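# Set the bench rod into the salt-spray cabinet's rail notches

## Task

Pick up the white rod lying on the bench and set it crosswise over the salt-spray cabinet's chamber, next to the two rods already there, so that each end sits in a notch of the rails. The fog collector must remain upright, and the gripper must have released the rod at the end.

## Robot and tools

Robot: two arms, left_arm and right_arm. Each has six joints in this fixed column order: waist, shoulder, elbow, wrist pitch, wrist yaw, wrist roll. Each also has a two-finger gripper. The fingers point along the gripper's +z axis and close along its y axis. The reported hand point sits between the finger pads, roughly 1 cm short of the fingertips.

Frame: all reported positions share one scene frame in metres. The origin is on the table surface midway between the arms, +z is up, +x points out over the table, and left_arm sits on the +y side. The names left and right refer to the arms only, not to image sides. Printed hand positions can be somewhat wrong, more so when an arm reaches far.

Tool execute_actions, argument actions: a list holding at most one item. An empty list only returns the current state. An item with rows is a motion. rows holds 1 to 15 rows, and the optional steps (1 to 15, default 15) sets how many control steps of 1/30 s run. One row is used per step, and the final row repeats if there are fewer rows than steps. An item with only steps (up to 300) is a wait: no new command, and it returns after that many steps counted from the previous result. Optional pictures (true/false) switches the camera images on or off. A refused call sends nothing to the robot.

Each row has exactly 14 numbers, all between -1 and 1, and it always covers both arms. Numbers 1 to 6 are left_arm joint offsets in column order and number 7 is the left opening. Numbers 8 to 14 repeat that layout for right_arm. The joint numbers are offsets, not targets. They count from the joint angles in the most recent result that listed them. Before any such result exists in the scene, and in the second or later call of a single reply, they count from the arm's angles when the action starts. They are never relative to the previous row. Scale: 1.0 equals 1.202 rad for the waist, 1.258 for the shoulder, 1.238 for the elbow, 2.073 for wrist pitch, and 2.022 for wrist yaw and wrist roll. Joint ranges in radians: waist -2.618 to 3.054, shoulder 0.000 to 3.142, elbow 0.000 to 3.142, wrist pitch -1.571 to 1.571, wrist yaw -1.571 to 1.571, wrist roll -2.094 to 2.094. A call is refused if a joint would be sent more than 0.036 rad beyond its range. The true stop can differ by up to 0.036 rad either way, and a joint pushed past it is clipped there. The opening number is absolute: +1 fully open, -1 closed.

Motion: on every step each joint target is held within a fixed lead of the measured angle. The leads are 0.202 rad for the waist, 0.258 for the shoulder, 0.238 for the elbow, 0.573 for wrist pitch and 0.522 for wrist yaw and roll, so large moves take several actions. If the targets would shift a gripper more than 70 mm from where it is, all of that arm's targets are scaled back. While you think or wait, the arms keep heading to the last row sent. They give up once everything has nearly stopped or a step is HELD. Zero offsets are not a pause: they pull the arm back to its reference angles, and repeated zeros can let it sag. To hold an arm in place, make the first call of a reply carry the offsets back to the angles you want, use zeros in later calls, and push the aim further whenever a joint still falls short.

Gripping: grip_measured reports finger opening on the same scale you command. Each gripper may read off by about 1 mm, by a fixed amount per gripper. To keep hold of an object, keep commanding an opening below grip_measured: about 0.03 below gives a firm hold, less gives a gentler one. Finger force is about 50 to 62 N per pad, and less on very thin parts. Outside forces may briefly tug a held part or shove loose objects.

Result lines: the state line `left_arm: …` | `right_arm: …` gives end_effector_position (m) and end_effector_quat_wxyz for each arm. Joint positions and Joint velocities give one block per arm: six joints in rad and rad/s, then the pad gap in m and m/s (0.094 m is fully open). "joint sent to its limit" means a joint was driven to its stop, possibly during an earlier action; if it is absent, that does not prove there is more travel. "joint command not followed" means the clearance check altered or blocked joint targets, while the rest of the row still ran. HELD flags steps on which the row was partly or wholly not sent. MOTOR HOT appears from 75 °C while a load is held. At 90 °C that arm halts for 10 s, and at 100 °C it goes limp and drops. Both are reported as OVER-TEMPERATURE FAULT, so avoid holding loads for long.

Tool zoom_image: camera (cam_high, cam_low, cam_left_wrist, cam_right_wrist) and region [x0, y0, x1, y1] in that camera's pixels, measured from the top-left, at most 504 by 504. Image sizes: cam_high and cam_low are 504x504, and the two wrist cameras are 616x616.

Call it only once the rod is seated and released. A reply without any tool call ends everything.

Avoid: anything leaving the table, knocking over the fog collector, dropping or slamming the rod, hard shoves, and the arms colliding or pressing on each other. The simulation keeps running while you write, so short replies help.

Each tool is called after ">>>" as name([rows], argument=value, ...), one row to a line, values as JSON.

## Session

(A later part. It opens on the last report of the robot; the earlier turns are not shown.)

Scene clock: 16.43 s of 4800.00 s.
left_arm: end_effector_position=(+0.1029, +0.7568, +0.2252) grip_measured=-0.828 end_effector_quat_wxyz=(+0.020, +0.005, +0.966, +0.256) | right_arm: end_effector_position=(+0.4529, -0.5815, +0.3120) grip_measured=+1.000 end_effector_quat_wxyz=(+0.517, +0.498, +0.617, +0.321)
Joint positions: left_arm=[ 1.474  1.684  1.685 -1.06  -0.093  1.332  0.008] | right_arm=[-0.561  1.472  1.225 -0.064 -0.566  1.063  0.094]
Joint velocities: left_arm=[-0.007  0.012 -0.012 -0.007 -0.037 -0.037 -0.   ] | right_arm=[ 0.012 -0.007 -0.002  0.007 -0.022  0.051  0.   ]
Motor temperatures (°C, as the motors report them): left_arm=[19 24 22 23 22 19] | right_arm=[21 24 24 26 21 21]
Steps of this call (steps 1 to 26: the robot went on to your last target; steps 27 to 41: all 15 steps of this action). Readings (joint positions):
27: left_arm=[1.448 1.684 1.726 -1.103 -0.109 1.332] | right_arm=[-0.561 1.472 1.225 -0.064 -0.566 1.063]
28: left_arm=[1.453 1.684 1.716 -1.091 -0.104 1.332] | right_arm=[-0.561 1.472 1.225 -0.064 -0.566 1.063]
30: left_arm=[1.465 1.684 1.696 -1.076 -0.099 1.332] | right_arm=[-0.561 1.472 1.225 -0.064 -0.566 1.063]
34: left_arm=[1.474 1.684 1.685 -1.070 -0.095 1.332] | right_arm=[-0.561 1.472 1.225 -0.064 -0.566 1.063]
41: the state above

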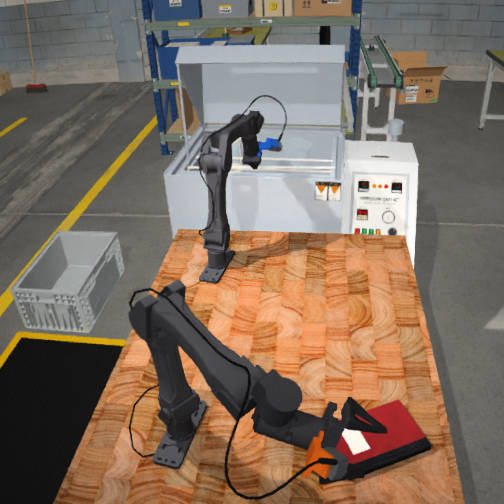

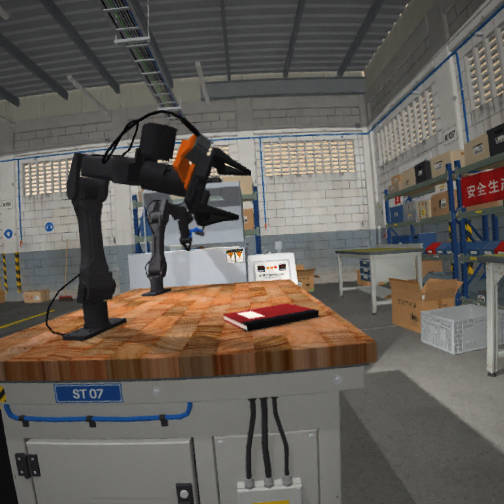

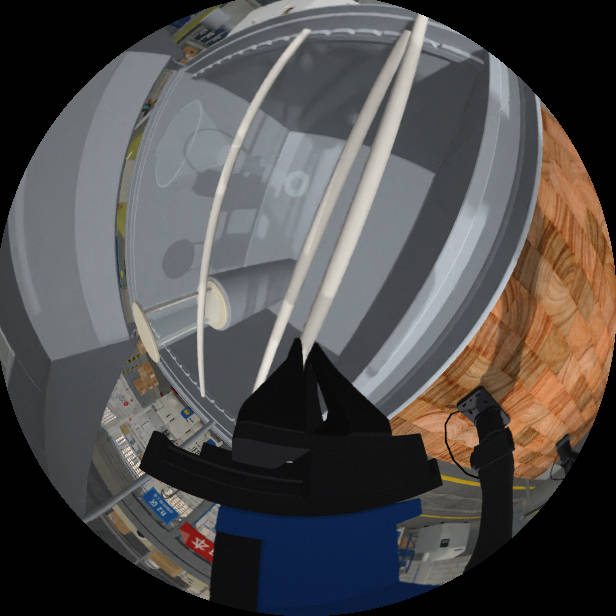

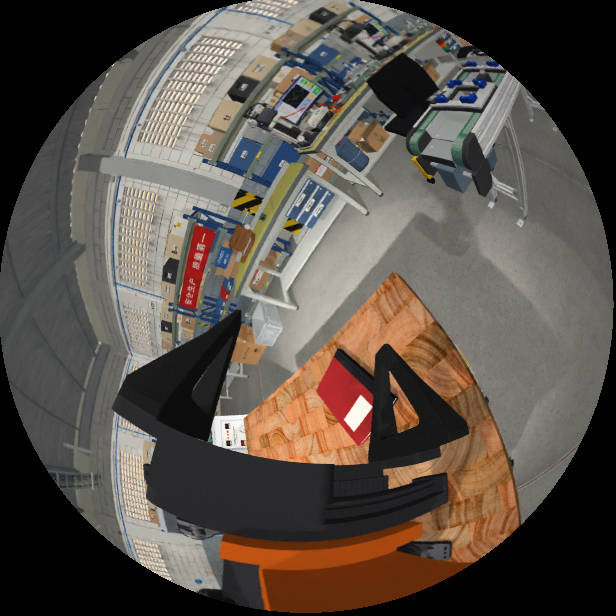

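>>> execute_actions([
  {"rows":[[0.011,0.0,-0.035,0.016,0,0.03,-0.87,0,0,0,0,0,0,1]],"steps":15},
])

>>> zoom_image(camera="cam_high", region=[160,120,360,200])

>>> zoom_image(camera="cam_left_wrist", region=[300,0,500,120])

Scene clock: 17.60 s of 4800.00 s.
left_arm: end_effector_position=(+0.1028, +0.7608, +0.2204) grip_measured=-0.828 end_effector_quat_wxyz=(+0.019, +0.021, +0.965, +0.261) | right_arm: end_effector_position=(+0.4529, -0.5815, +0.3120) grip_measured=+1.000 end_effector_quat_wxyz=(+0.517, +0.498, +0.617, +0.321)
Joint positions: left_arm=[ 1.479  1.684  1.659 -1.023 -0.087  1.37   0.008] | right_arm=[-0.561  1.472  1.225 -0.064 -0.566  1.063  0.094]
Joint velocities: left_arm=[-0.012 -0.012 -0.007 -0.022  0.007  0.022  0.001] | right_arm=[ 0.007 -0.007  0.007 -0.051 -0.081  0.007  0.   ]
Motor temperatures (°C, as the motors report them): left_arm=[19 24 22 23 22 19] | right_arm=[21 24 24 26 21 21]
Steps of this call (steps 1 to 15: the robot went on to your last target; steps 16 to 20: nothing new was sent; steps 21 to 35: all 15 steps of this action). Readings (joint positions):
21: left_arm=[1.474 1.684 1.680 -1.054 -0.092 1.340] | right_arm=[-0.561 1.472 1.225 -0.064 -0.566 1.063]
22: left_arm=[1.474 1.684 1.676 -1.047 -0.092 1.347] | right_arm=[-0.561 1.472 1.225 -0.064 -0.566 1.063]
24: left_arm=[1.476 1.684 1.664 -1.036 -0.089 1.356] | right_arm=[-0.561 1.472 1.225 -0.064 -0.566 1.063]
28: left_arm=[1.478 1.684 1.659 -1.029 -0.087 1.364] | right_arm=[-0.561 1.472 1.225 -0.064 -0.566 1.063]
35: the state above

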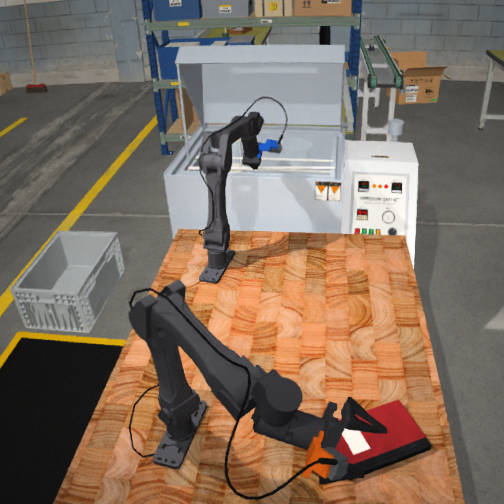

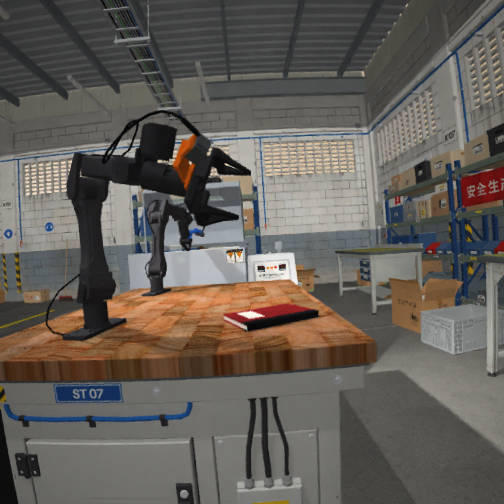

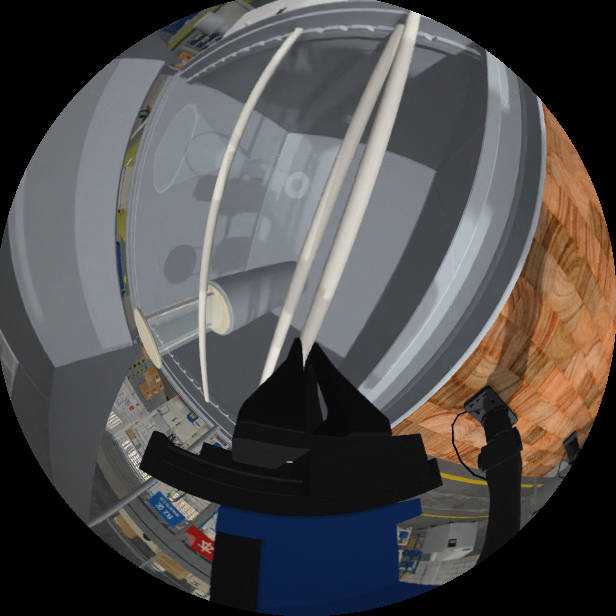

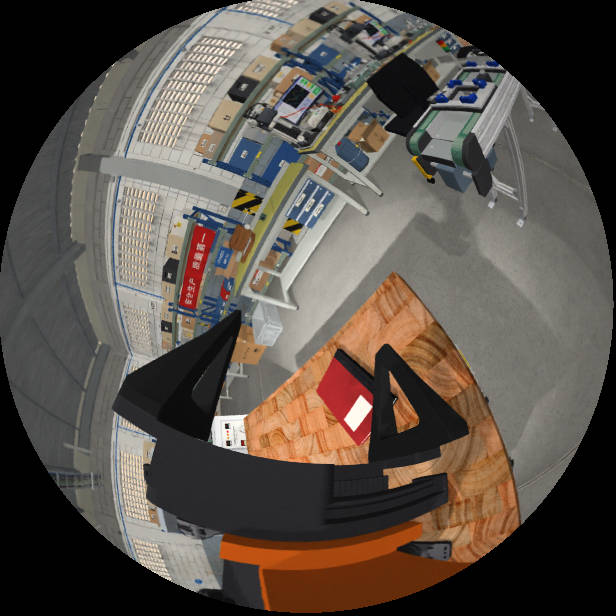

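Region (160, 120, 360, 200) of cam_high's 504x504 image, scaled by 2.520, with more detail than that image has; it fills the top 202 rows of this view, and the rest is white.

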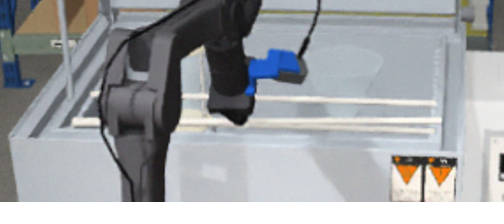

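Region (300, 0, 500, 120) of cam_left_wrist's 616x616 image, scaled by 2.520, with more detail than that image has; it fills the top 302 rows of this view, and the rest is white.

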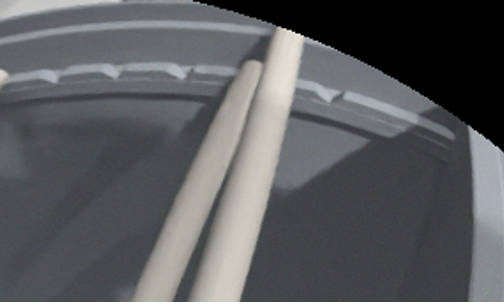

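>>> execute_actions([
  {"rows":[[-0.012,-0.025,0.01,-0.012,-0.027,0.012,-0.87,0,0,0,0,0,0,1]],"steps":15},
])

>>> zoom_image(camera="cam_high", region=[160,120,360,200])

>>> zoom_image(camera="cam_left_wrist", region=[300,0,500,120])

Scene clock: 27.97 s of 4800.00 s.
left_arm: end_effector_position=(+0.1004, +0.7601, +0.2259) grip_measured=-0.828 end_effector_quat_wxyz=(+0.009, +0.022, +0.963, +0.270) | right_arm: end_effector_position=(+0.4529, -0.5815, +0.3120) grip_measured=+1.000 end_effector_quat_wxyz=(+0.517, +0.498, +0.617, +0.321)
Joint positions: left_arm=[ 1.473  1.671  1.659 -1.023 -0.112  1.375  0.008] | right_arm=[-0.561  1.472  1.225 -0.064 -0.566  1.063  0.094]
Joint velocities: left_arm=[ 0.002 -0.027 -0.007 -0.007  0.037 -0.022  0.001] | right_arm=[-0.007  0.007  0.007 -0.037  0.022 -0.007  0.   ]
Motor temperatures (°C, as the motors report them): left_arm=[19 25 22 24 22 19] | right_arm=[21 24 24 27 21 21]
Steps of this call (steps 1 to 15: the robot went on to your last target; steps 16 to 90: nothing new was sent; then 6.87 s passed at rest; steps 91 to 105: all 15 steps of this action). Readings (joint positions):
91: left_arm=[1.478 1.683 1.659 -1.022 -0.092 1.371] | right_arm=[-0.561 1.472 1.225 -0.064 -0.566 1.063]
92: left_arm=[1.478 1.682 1.659 -1.023 -0.097 1.372] | right_arm=[-0.561 1.472 1.225 -0.064 -0.566 1.063]
94: left_arm=[1.475 1.677 1.659 -1.023 -0.103 1.373] | right_arm=[-0.561 1.472 1.225 -0.064 -0.566 1.063]
98: left_arm=[1.473 1.671 1.659 -1.023 -0.109 1.374] | right_arm=[-0.561 1.472 1.225 -0.064 -0.566 1.063]
105: the state above

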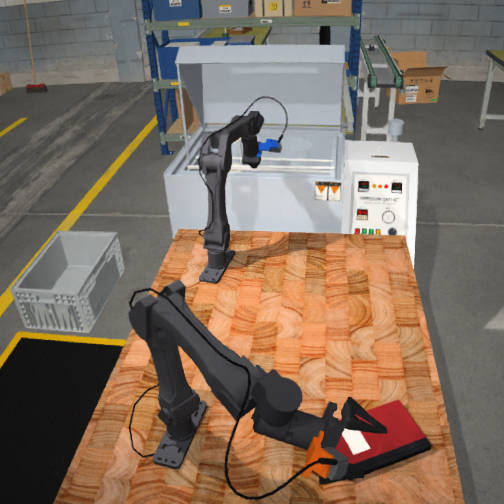

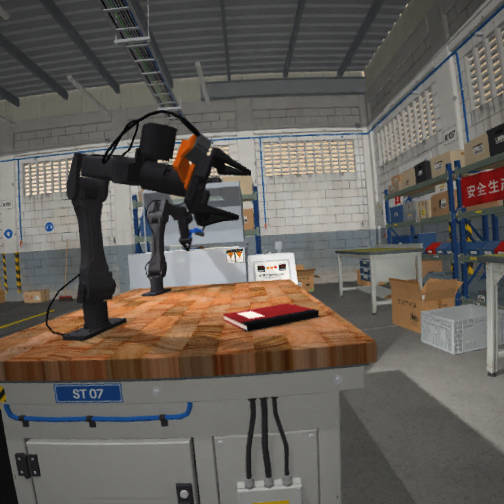

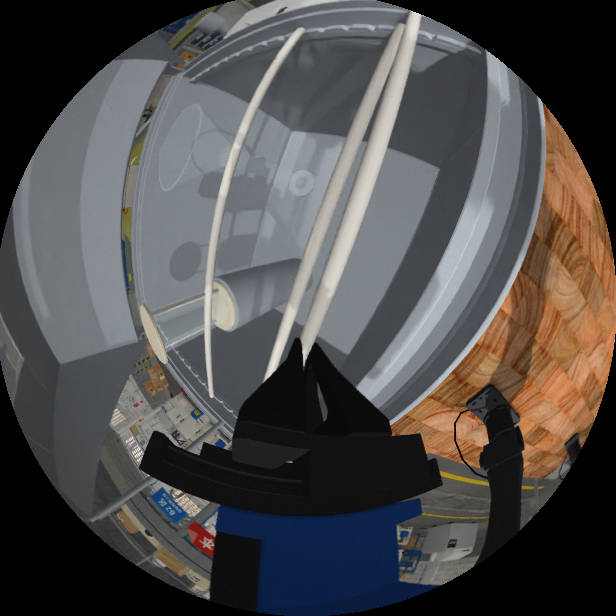

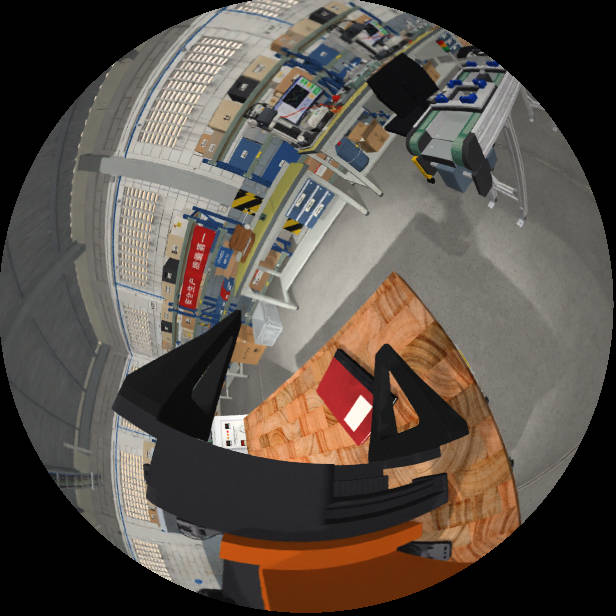

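Region (160, 120, 360, 200) of cam_high's 504x504 image, scaled by 2.520, with more detail than that image has; it fills the top 202 rows of this view, and the rest is white.

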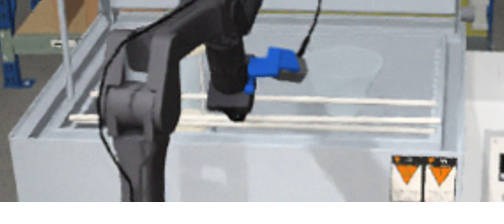

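Region (300, 0, 500, 120) of cam_left_wrist's 616x616 image, scaled by 2.520, with more detail than that image has; it fills the top 302 rows of this view, and the rest is white.

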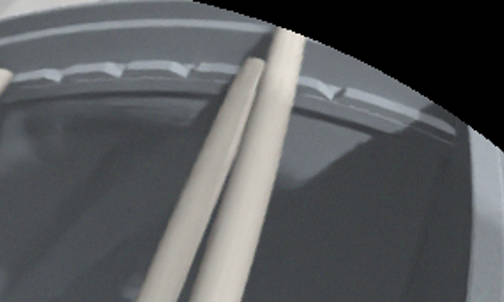

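>>> execute_actions([
  {"rows":[[-0.012,-0.04,0.01,-0.025,-0.02,0.025,-0.87,0,0,0,0,0,0,1]],"steps":15},
])

>>> zoom_image(camera="cam_high", region=[160,120,360,200])

Scene clock: 29.60 s of 4800.00 s.
left_arm: end_effector_position=(+0.0964, +0.7520, +0.2378) grip_measured=-0.828 end_effector_quat_wxyz=(-0.002, +0.034, +0.960, +0.279) | right_arm: end_effector_position=(+0.4529, -0.5815, +0.3120) grip_measured=+1.000 end_effector_quat_wxyz=(+0.517, +0.498, +0.617, +0.321)
Joint positions: left_arm=[ 1.469  1.634  1.659 -1.045 -0.131  1.402  0.008] | right_arm=[-0.561  1.472  1.225 -0.064 -0.566  1.063  0.094]
Joint velocities: left_arm=[-0.012  0.002  0.002 -0.022 -0.037 -0.007 -0.   ] | right_arm=[ 0.007 -0.007  0.007 -0.022 -0.022  0.066  0.   ]
Motor temperatures (°C, as the motors report them): left_arm=[19 25 22 24 22 19] | right_arm=[21 24 24 27 21 21]
Steps of this call (steps 1 to 15: the robot went on to your last target; steps 16 to 34: nothing new was sent; steps 35 to 49: all 15 steps of this action). Readings (joint positions):
35: left_arm=[1.473 1.668 1.659 -1.024 -0.114 1.379] | right_arm=[-0.561 1.472 1.225 -0.064 -0.566 1.063]
36: left_arm=[1.472 1.664 1.659 -1.028 -0.117 1.383] | right_arm=[-0.561 1.472 1.225 -0.064 -0.566 1.063]
38: left_arm=[1.471 1.652 1.659 -1.034 -0.121 1.390] | right_arm=[-0.561 1.472 1.225 -0.064 -0.566 1.063]
42: left_arm=[1.469 1.635 1.659 -1.041 -0.127 1.399] | right_arm=[-0.561 1.472 1.225 -0.064 -0.566 1.063]
49: the state above

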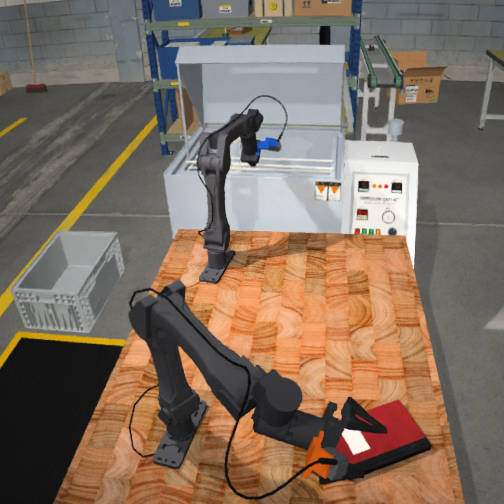

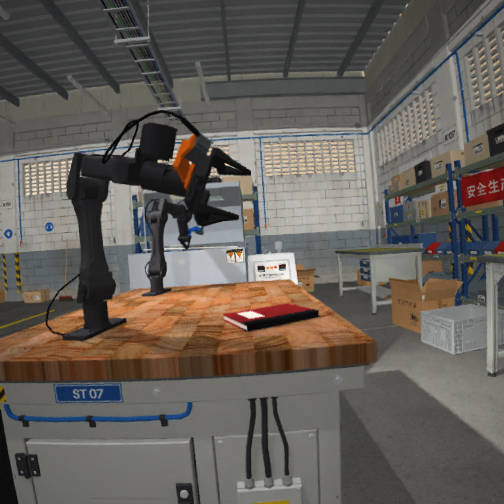

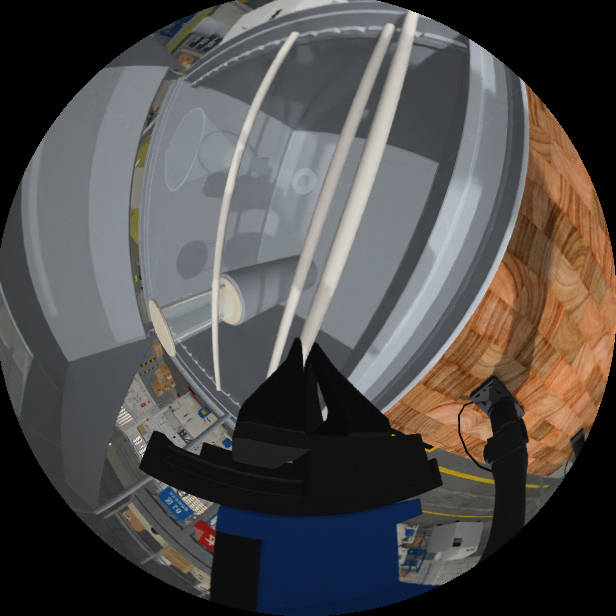

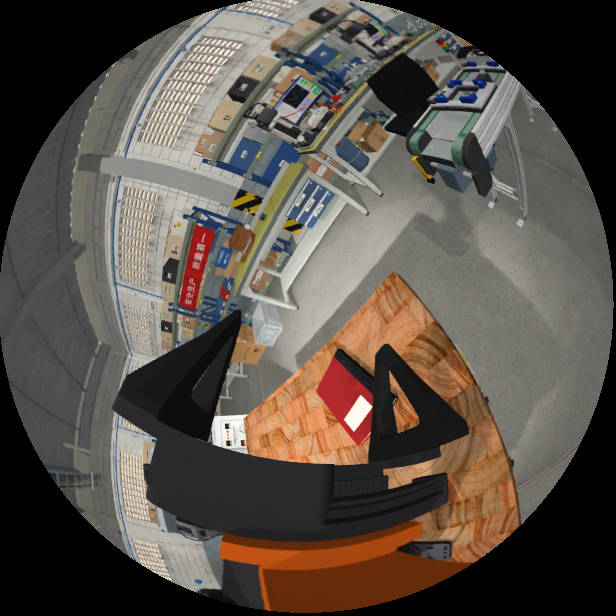

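Region (160, 120, 360, 200) of cam_high's 504x504 image, scaled by 2.520, with more detail than that image has; it fills the top 202 rows of this view, and the rest is white.

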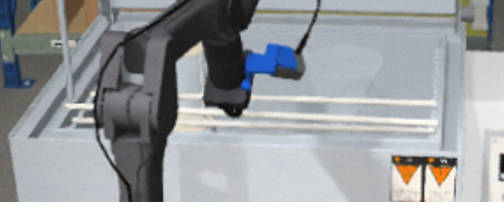

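>>> execute_actions([
  {"rows":[[-0.008,0.0,-0.05,-0.01,0.018,0,-0.87,0,0,0,0,0,0,1]],"steps":15},
])

>>> zoom_image(camera="cam_high", region=[160,120,360,200])

>>> zoom_image(camera="cam_left_wrist", region=[300,0,500,120])

Scene clock: 30.67 s of 4800.00 s.
left_arm: end_effector_position=(+0.1012, +0.7437, +0.2203) grip_measured=-0.828 end_effector_quat_wxyz=(+0.013, +0.037, +0.966, +0.254) | right_arm: end_effector_position=(+0.4529, -0.5815, +0.3120) grip_measured=+1.000 end_effector_quat_wxyz=(+0.517, +0.498, +0.617, +0.321)
Joint positions: left_arm=[ 1.469  1.634  1.613 -1.044 -0.092  1.394  0.008] | right_arm=[-0.561  1.472  1.225 -0.064 -0.566  1.063  0.094]
Joint velocities: left_arm=[ 0.007  0.017  0.007 -0.037 -0.037 -0.007  0.001] | right_arm=[-0.017 -0.017 -0.002  0.022 -0.007 -0.022  0.   ]
Motor temperatures (°C, as the motors report them): left_arm=[19 25 23 24 22 19] | right_arm=[21 24 24 27 21 21]
Steps of this call (steps 1 to 15: the robot went on to your last target; steps 16 to 17: nothing new was sent; steps 18 to 32: all 15 steps of this action). Readings (joint positions):
18: left_arm=[1.469 1.634 1.653 -1.042 -0.127 1.402] | right_arm=[-0.561 1.472 1.225 -0.064 -0.566 1.063]
19: left_arm=[1.469 1.634 1.645 -1.041 -0.121 1.400] | right_arm=[-0.561 1.472 1.225 -0.064 -0.566 1.063]
21: left_arm=[1.469 1.634 1.626 -1.041 -0.108 1.397] | right_arm=[-0.561 1.472 1.225 -0.064 -0.566 1.063]
25: left_arm=[1.469 1.634 1.613 -1.044 -0.096 1.394] | right_arm=[-0.561 1.472 1.225 -0.064 -0.566 1.063]
32: the state above

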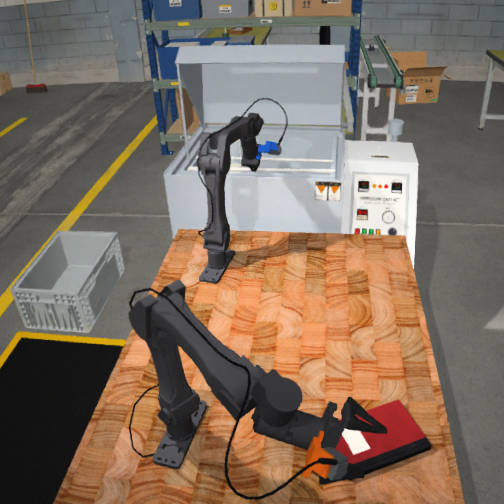

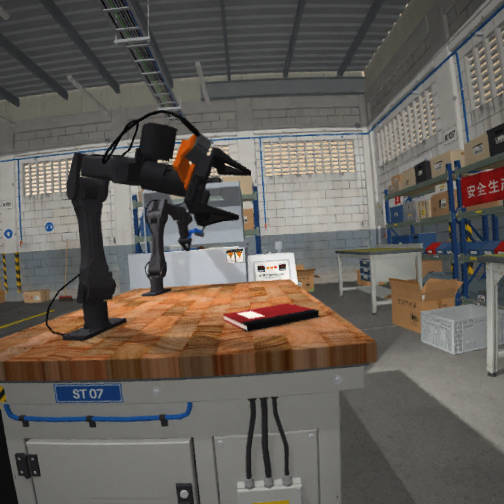

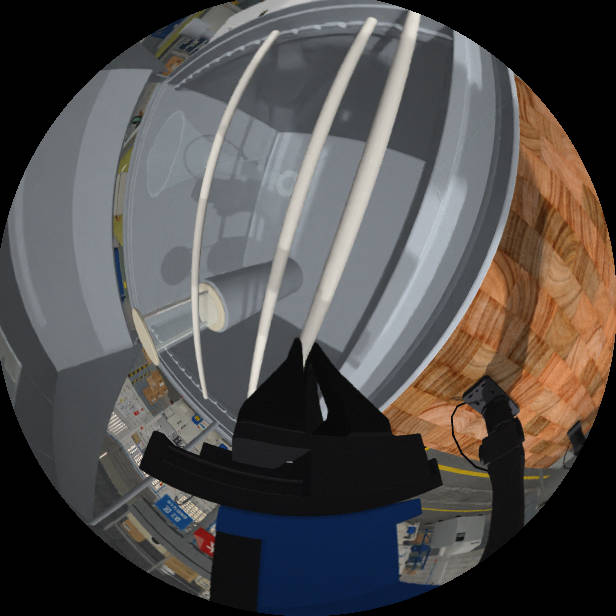

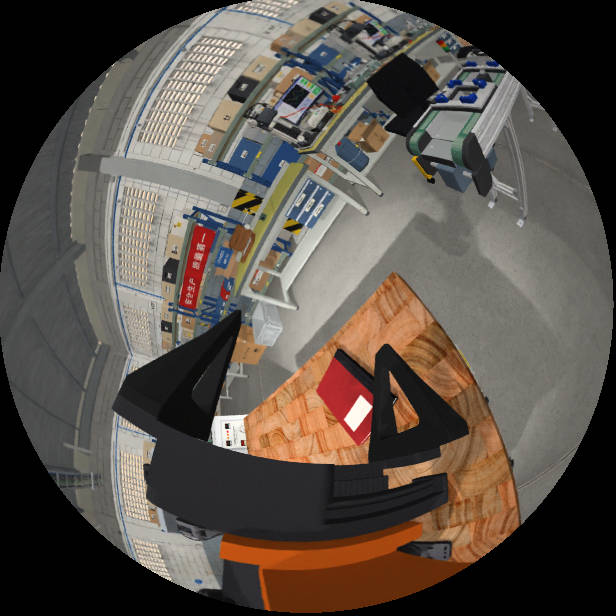

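Region (160, 120, 360, 200) of cam_high's 504x504 image, scaled by 2.520, with more detail than that image has; it fills the top 202 rows of this view, and the rest is white.

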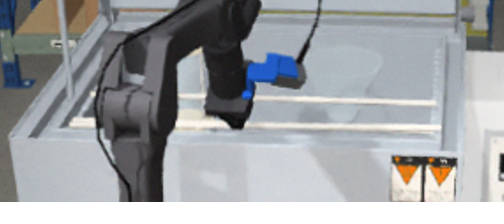

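Region (300, 0, 500, 120) of cam_left_wrist's 616x616 image, scaled by 2.520, with more detail than that image has; it fills the top 302 rows of this view, and the rest is white.

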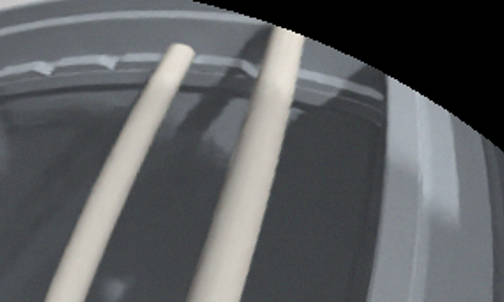

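>>> execute_actions([
  {"rows":[[0,0.045,0,0.015,-0.012,0,-0.87,0,0,0,0,0,0,1]],"steps":15},
])

>>> zoom_image(camera="cam_high", region=[160,120,360,200])

>>> zoom_image(camera="cam_left_wrist", region=[300,0,500,120])

Scene clock: 31.77 s of 4800.00 s.
left_arm: end_effector_position=(+0.1035, +0.7550, +0.2035) grip_measured=-0.828 end_effector_quat_wxyz=(+0.008, +0.035, +0.969, +0.244) | right_arm: end_effector_position=(+0.4529, -0.5815, +0.3120) grip_measured=+1.000 end_effector_quat_wxyz=(+0.517, +0.498, +0.617, +0.321)
Joint positions: left_arm=[ 1.469  1.686  1.613 -1.013 -0.097  1.39   0.008] | right_arm=[-0.561  1.472  1.225 -0.064 -0.566  1.063  0.094]
Joint velocities: left_arm=[-0.007 -0.002  0.002  0.066 -0.022  0.051 -0.001] | right_arm=[ 0.012 -0.002  0.012 -0.051  0.022 -0.051  0.   ]
Motor temperatures (°C, as the motors report them): left_arm=[19 25 23 24 22 19] | right_arm=[21 24 24 27 21 21]
Steps of this call (steps 1 to 15: the robot went on to your last target; steps 16 to 18: nothing new was sent; steps 19 to 33: all 15 steps of this action). Readings (joint positions):
19: left_arm=[1.469 1.637 1.613 -1.042 -0.092 1.394] | right_arm=[-0.561 1.472 1.225 -0.064 -0.566 1.063]
20: left_arm=[1.469 1.643 1.613 -1.034 -0.093 1.393] | right_arm=[-0.561 1.472 1.225 -0.064 -0.566 1.063]
22: left_arm=[1.469 1.660 1.613 -1.024 -0.095 1.393] | right_arm=[-0.561 1.472 1.225 -0.064 -0.566 1.063]
26: left_arm=[1.469 1.685 1.613 -1.015 -0.097 1.390] | right_arm=[-0.561 1.472 1.225 -0.064 -0.566 1.063]
33: the state above

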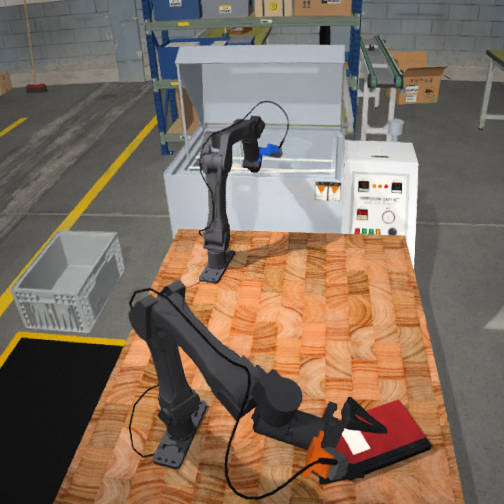

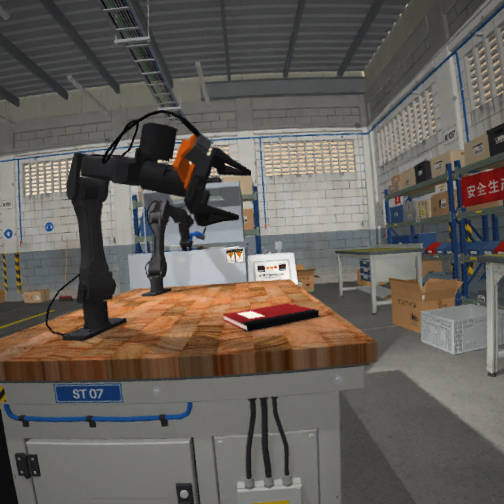

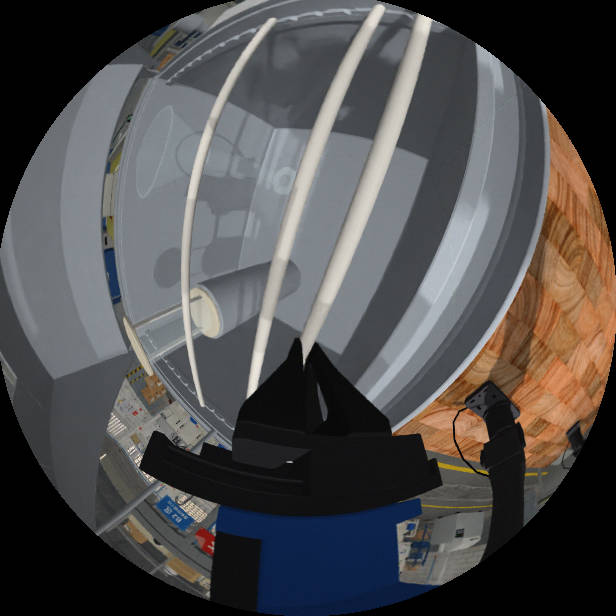

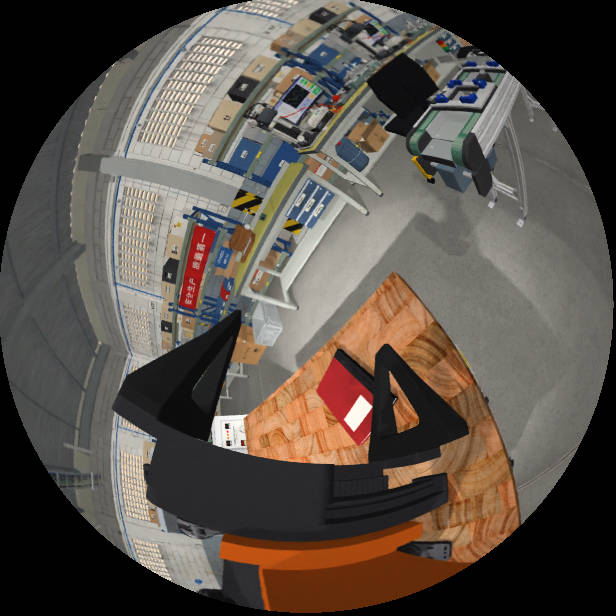

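Region (160, 120, 360, 200) of cam_high's 504x504 image, scaled by 2.520, with more detail than that image has; it fills the top 202 rows of this view, and the rest is white.

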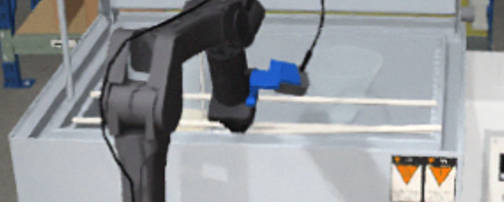

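Region (300, 0, 500, 120) of cam_left_wrist's 616x616 image, scaled by 2.520, with more detail than that image has; it fills the top 302 rows of this view, and the rest is white.

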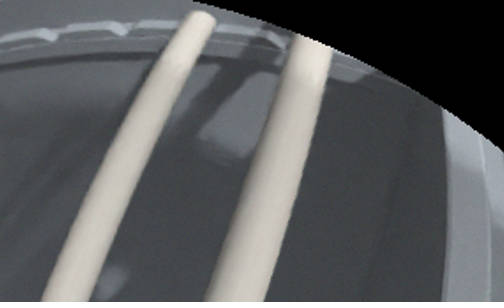

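>>> execute_actions([
  {"rows":[[0.016,-0.02,0.03,0,-0.02,-0.008,-0.87,0,0,0,0,0,0,1]],"steps":15},
])

>>> zoom_image(camera="cam_high", region=[160,120,360,200])

>>> zoom_image(camera="cam_left_wrist", region=[300,0,500,120])

Scene clock: 32.87 s of 4800.00 s.
left_arm: end_effector_position=(+0.1000, +0.7559, +0.2037) grip_measured=-0.828 end_effector_quat_wxyz=(+0.006, +0.027, +0.969, +0.245) | right_arm: end_effector_position=(+0.4529, -0.5815, +0.3120) grip_measured=+1.000 end_effector_quat_wxyz=(+0.517, +0.498, +0.617, +0.321)
Joint positions: left_arm=[ 1.476  1.686  1.613 -1.013 -0.102  1.382  0.008] | right_arm=[-0.561  1.472  1.225 -0.064 -0.566  1.063  0.094]
Joint velocities: left_arm=[-0.012  0.002 -0.012  0.037  0.007 -0.051 -0.002] | right_arm=[-0.002 -0.012 -0.002 -0.007  0.11  -0.037  0.   ]
Motor temperatures (°C, as the motors report them): left_arm=[19 25 23 24 22 19] | right_arm=[21 24 24 27 21 21]
Steps of this call (steps 1 to 15: the robot went on to your last target; steps 16 to 18: nothing new was sent; steps 19 to 33: all 15 steps of this action). Readings (joint positions):
19: left_arm=[1.470 1.686 1.613 -1.013 -0.098 1.388] | right_arm=[-0.561 1.472 1.225 -0.064 -0.566 1.063]
20: left_arm=[1.471 1.686 1.613 -1.013 -0.100 1.386] | right_arm=[-0.561 1.472 1.225 -0.064 -0.566 1.063]
22: left_arm=[1.475 1.686 1.613 -1.013 -0.102 1.384] | right_arm=[-0.561 1.472 1.225 -0.064 -0.566 1.063]
26: left_arm=[1.476 1.686 1.613 -1.013 -0.102 1.382] | right_arm=[-0.561 1.472 1.225 -0.064 -0.566 1.063]
33: the state above

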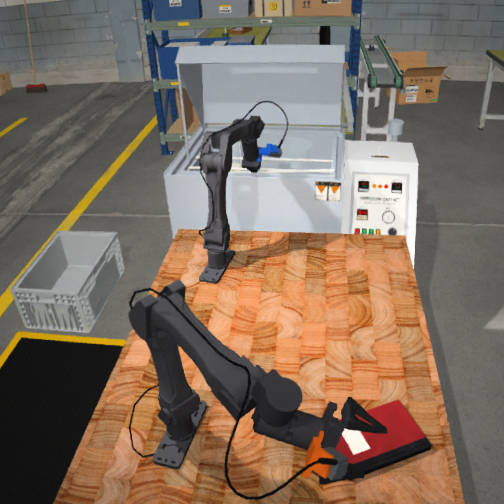

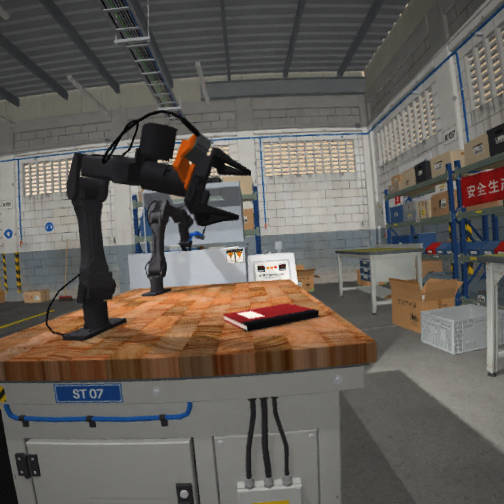

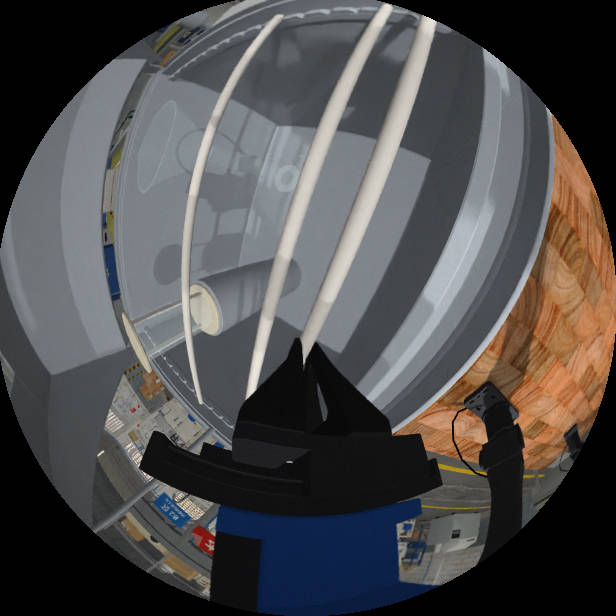

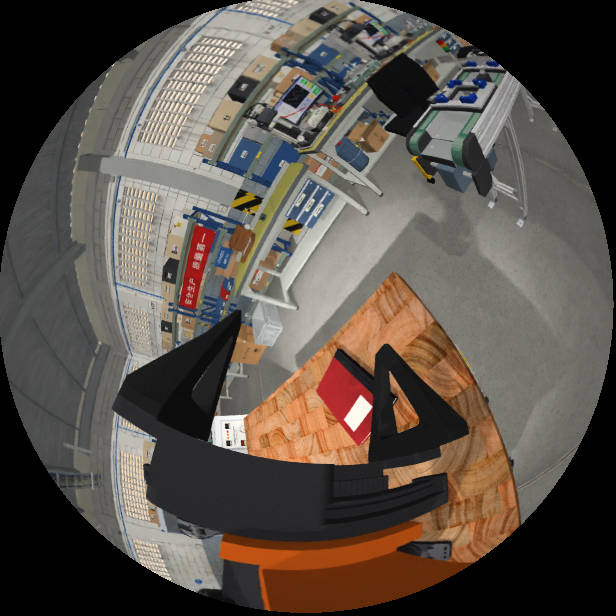

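Region (160, 120, 360, 200) of cam_high's 504x504 image, scaled by 2.520, with more detail than that image has; it fills the top 202 rows of this view, and the rest is white.

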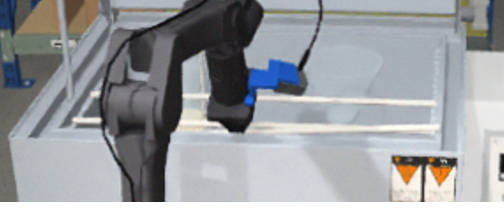

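Region (300, 0, 500, 120) of cam_left_wrist's 616x616 image, scaled by 2.520, with more detail than that image has; it fills the top 302 rows of this view, and the rest is white.

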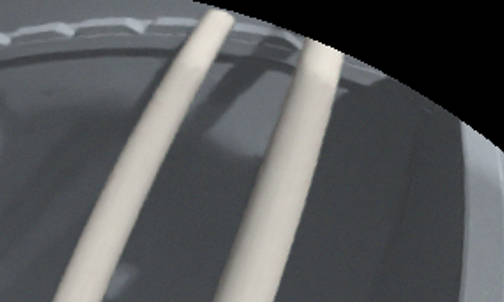

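>>> execute_actions([
  {"rows":[[0.01,-0.02,0.05,0,-0.025,0,-0.87,0,0,0,0,0,0,1]],"steps":15},
])

>>> zoom_image(camera="cam_high", region=[160,120,360,200])

>>> zoom_image(camera="cam_left_wrist", region=[300,0,500,120])

Scene clock: 33.90 s of 4800.00 s.
left_arm: end_effector_position=(+0.0972, +0.7629, +0.2175) grip_measured=-0.828 end_effector_quat_wxyz=(-0.002, +0.022, +0.964, +0.264) | right_arm: end_effector_position=(+0.4529, -0.5815, +0.3120) grip_measured=+1.000 end_effector_quat_wxyz=(+0.517, +0.498, +0.617, +0.321)
Joint positions: left_arm=[ 1.476  1.686  1.649 -1.013 -0.128  1.381  0.008] | right_arm=[-0.561  1.472  1.225 -0.064 -0.566  1.063  0.094]
Joint velocities: left_arm=[-0.002 -0.012  0.002 -0.022 -0.022 -0.007 -0.   ] | right_arm=[ 0.012 -0.022 -0.002  0.007 -0.007  0.007  0.   ]
Motor temperatures (°C, as the motors report them): left_arm=[19 25 23 24 22 19] | right_arm=[21 24 24 27 21 21]
Steps of this call (steps 1 to 15: the robot went on to your last target; step 16: nothing new was sent; steps 17 to 31: all 15 steps of this action). Readings (joint positions):
17: left_arm=[1.476 1.686 1.618 -1.015 -0.102 1.381] | right_arm=[-0.561 1.472 1.225 -0.064 -0.566 1.063]
18: left_arm=[1.476 1.686 1.624 -1.015 -0.103 1.381] | right_arm=[-0.561 1.472 1.225 -0.064 -0.566 1.063]
20: left_arm=[1.476 1.686 1.639 -1.015 -0.106 1.381] | right_arm=[-0.561 1.472 1.225 -0.064 -0.566 1.063]
24: left_arm=[1.476 1.686 1.649 -1.013 -0.121 1.381] | right_arm=[-0.561 1.472 1.225 -0.064 -0.566 1.063]
31: the state above

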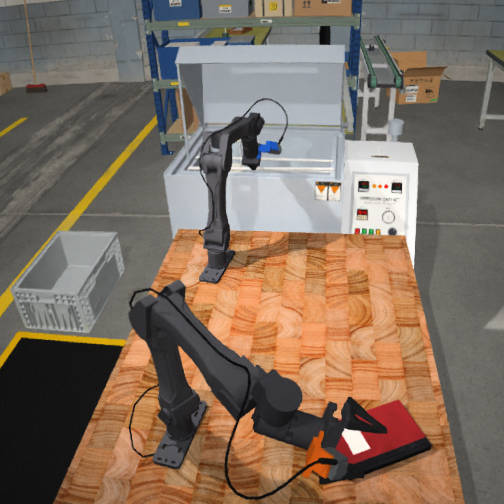

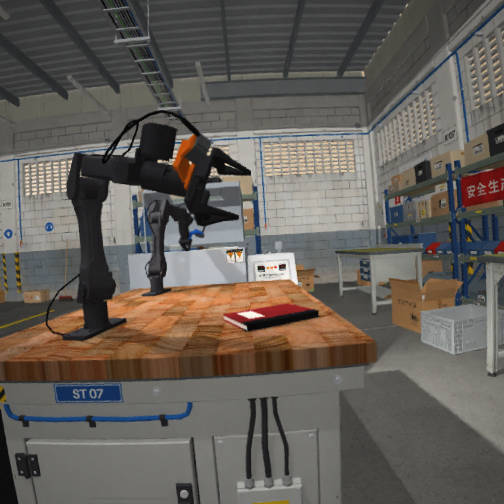

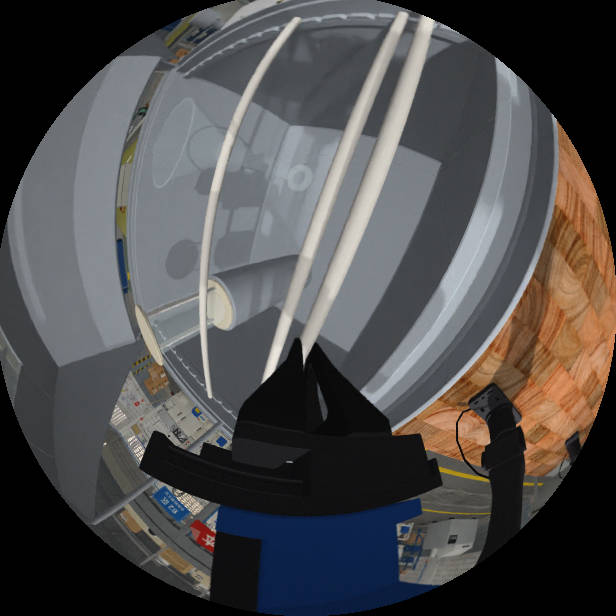

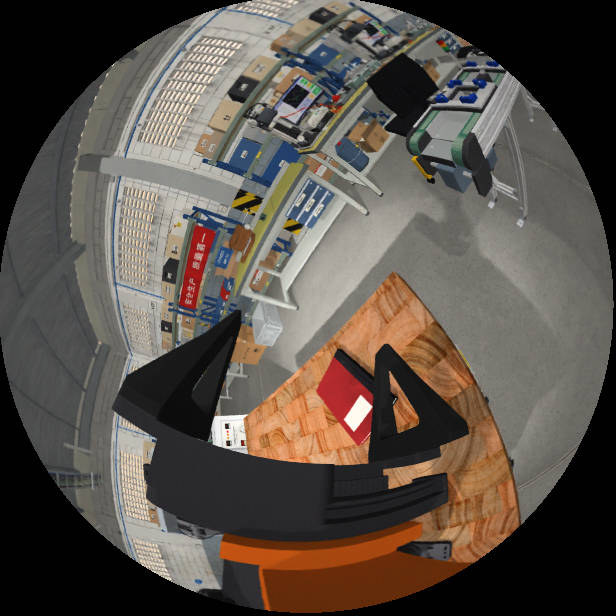

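Region (160, 120, 360, 200) of cam_high's 504x504 image, scaled by 2.520, with more detail than that image has; it fills the top 202 rows of this view, and the rest is white.

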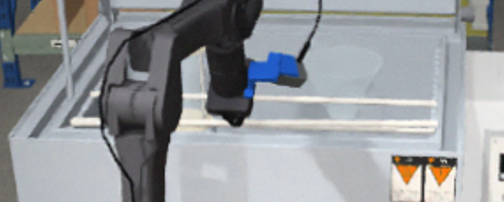

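Region (300, 0, 500, 120) of cam_left_wrist's 616x616 image, scaled by 2.520, with more detail than that image has; it fills the top 302 rows of this view, and the rest is white.

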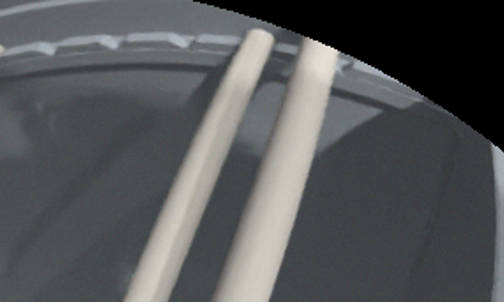

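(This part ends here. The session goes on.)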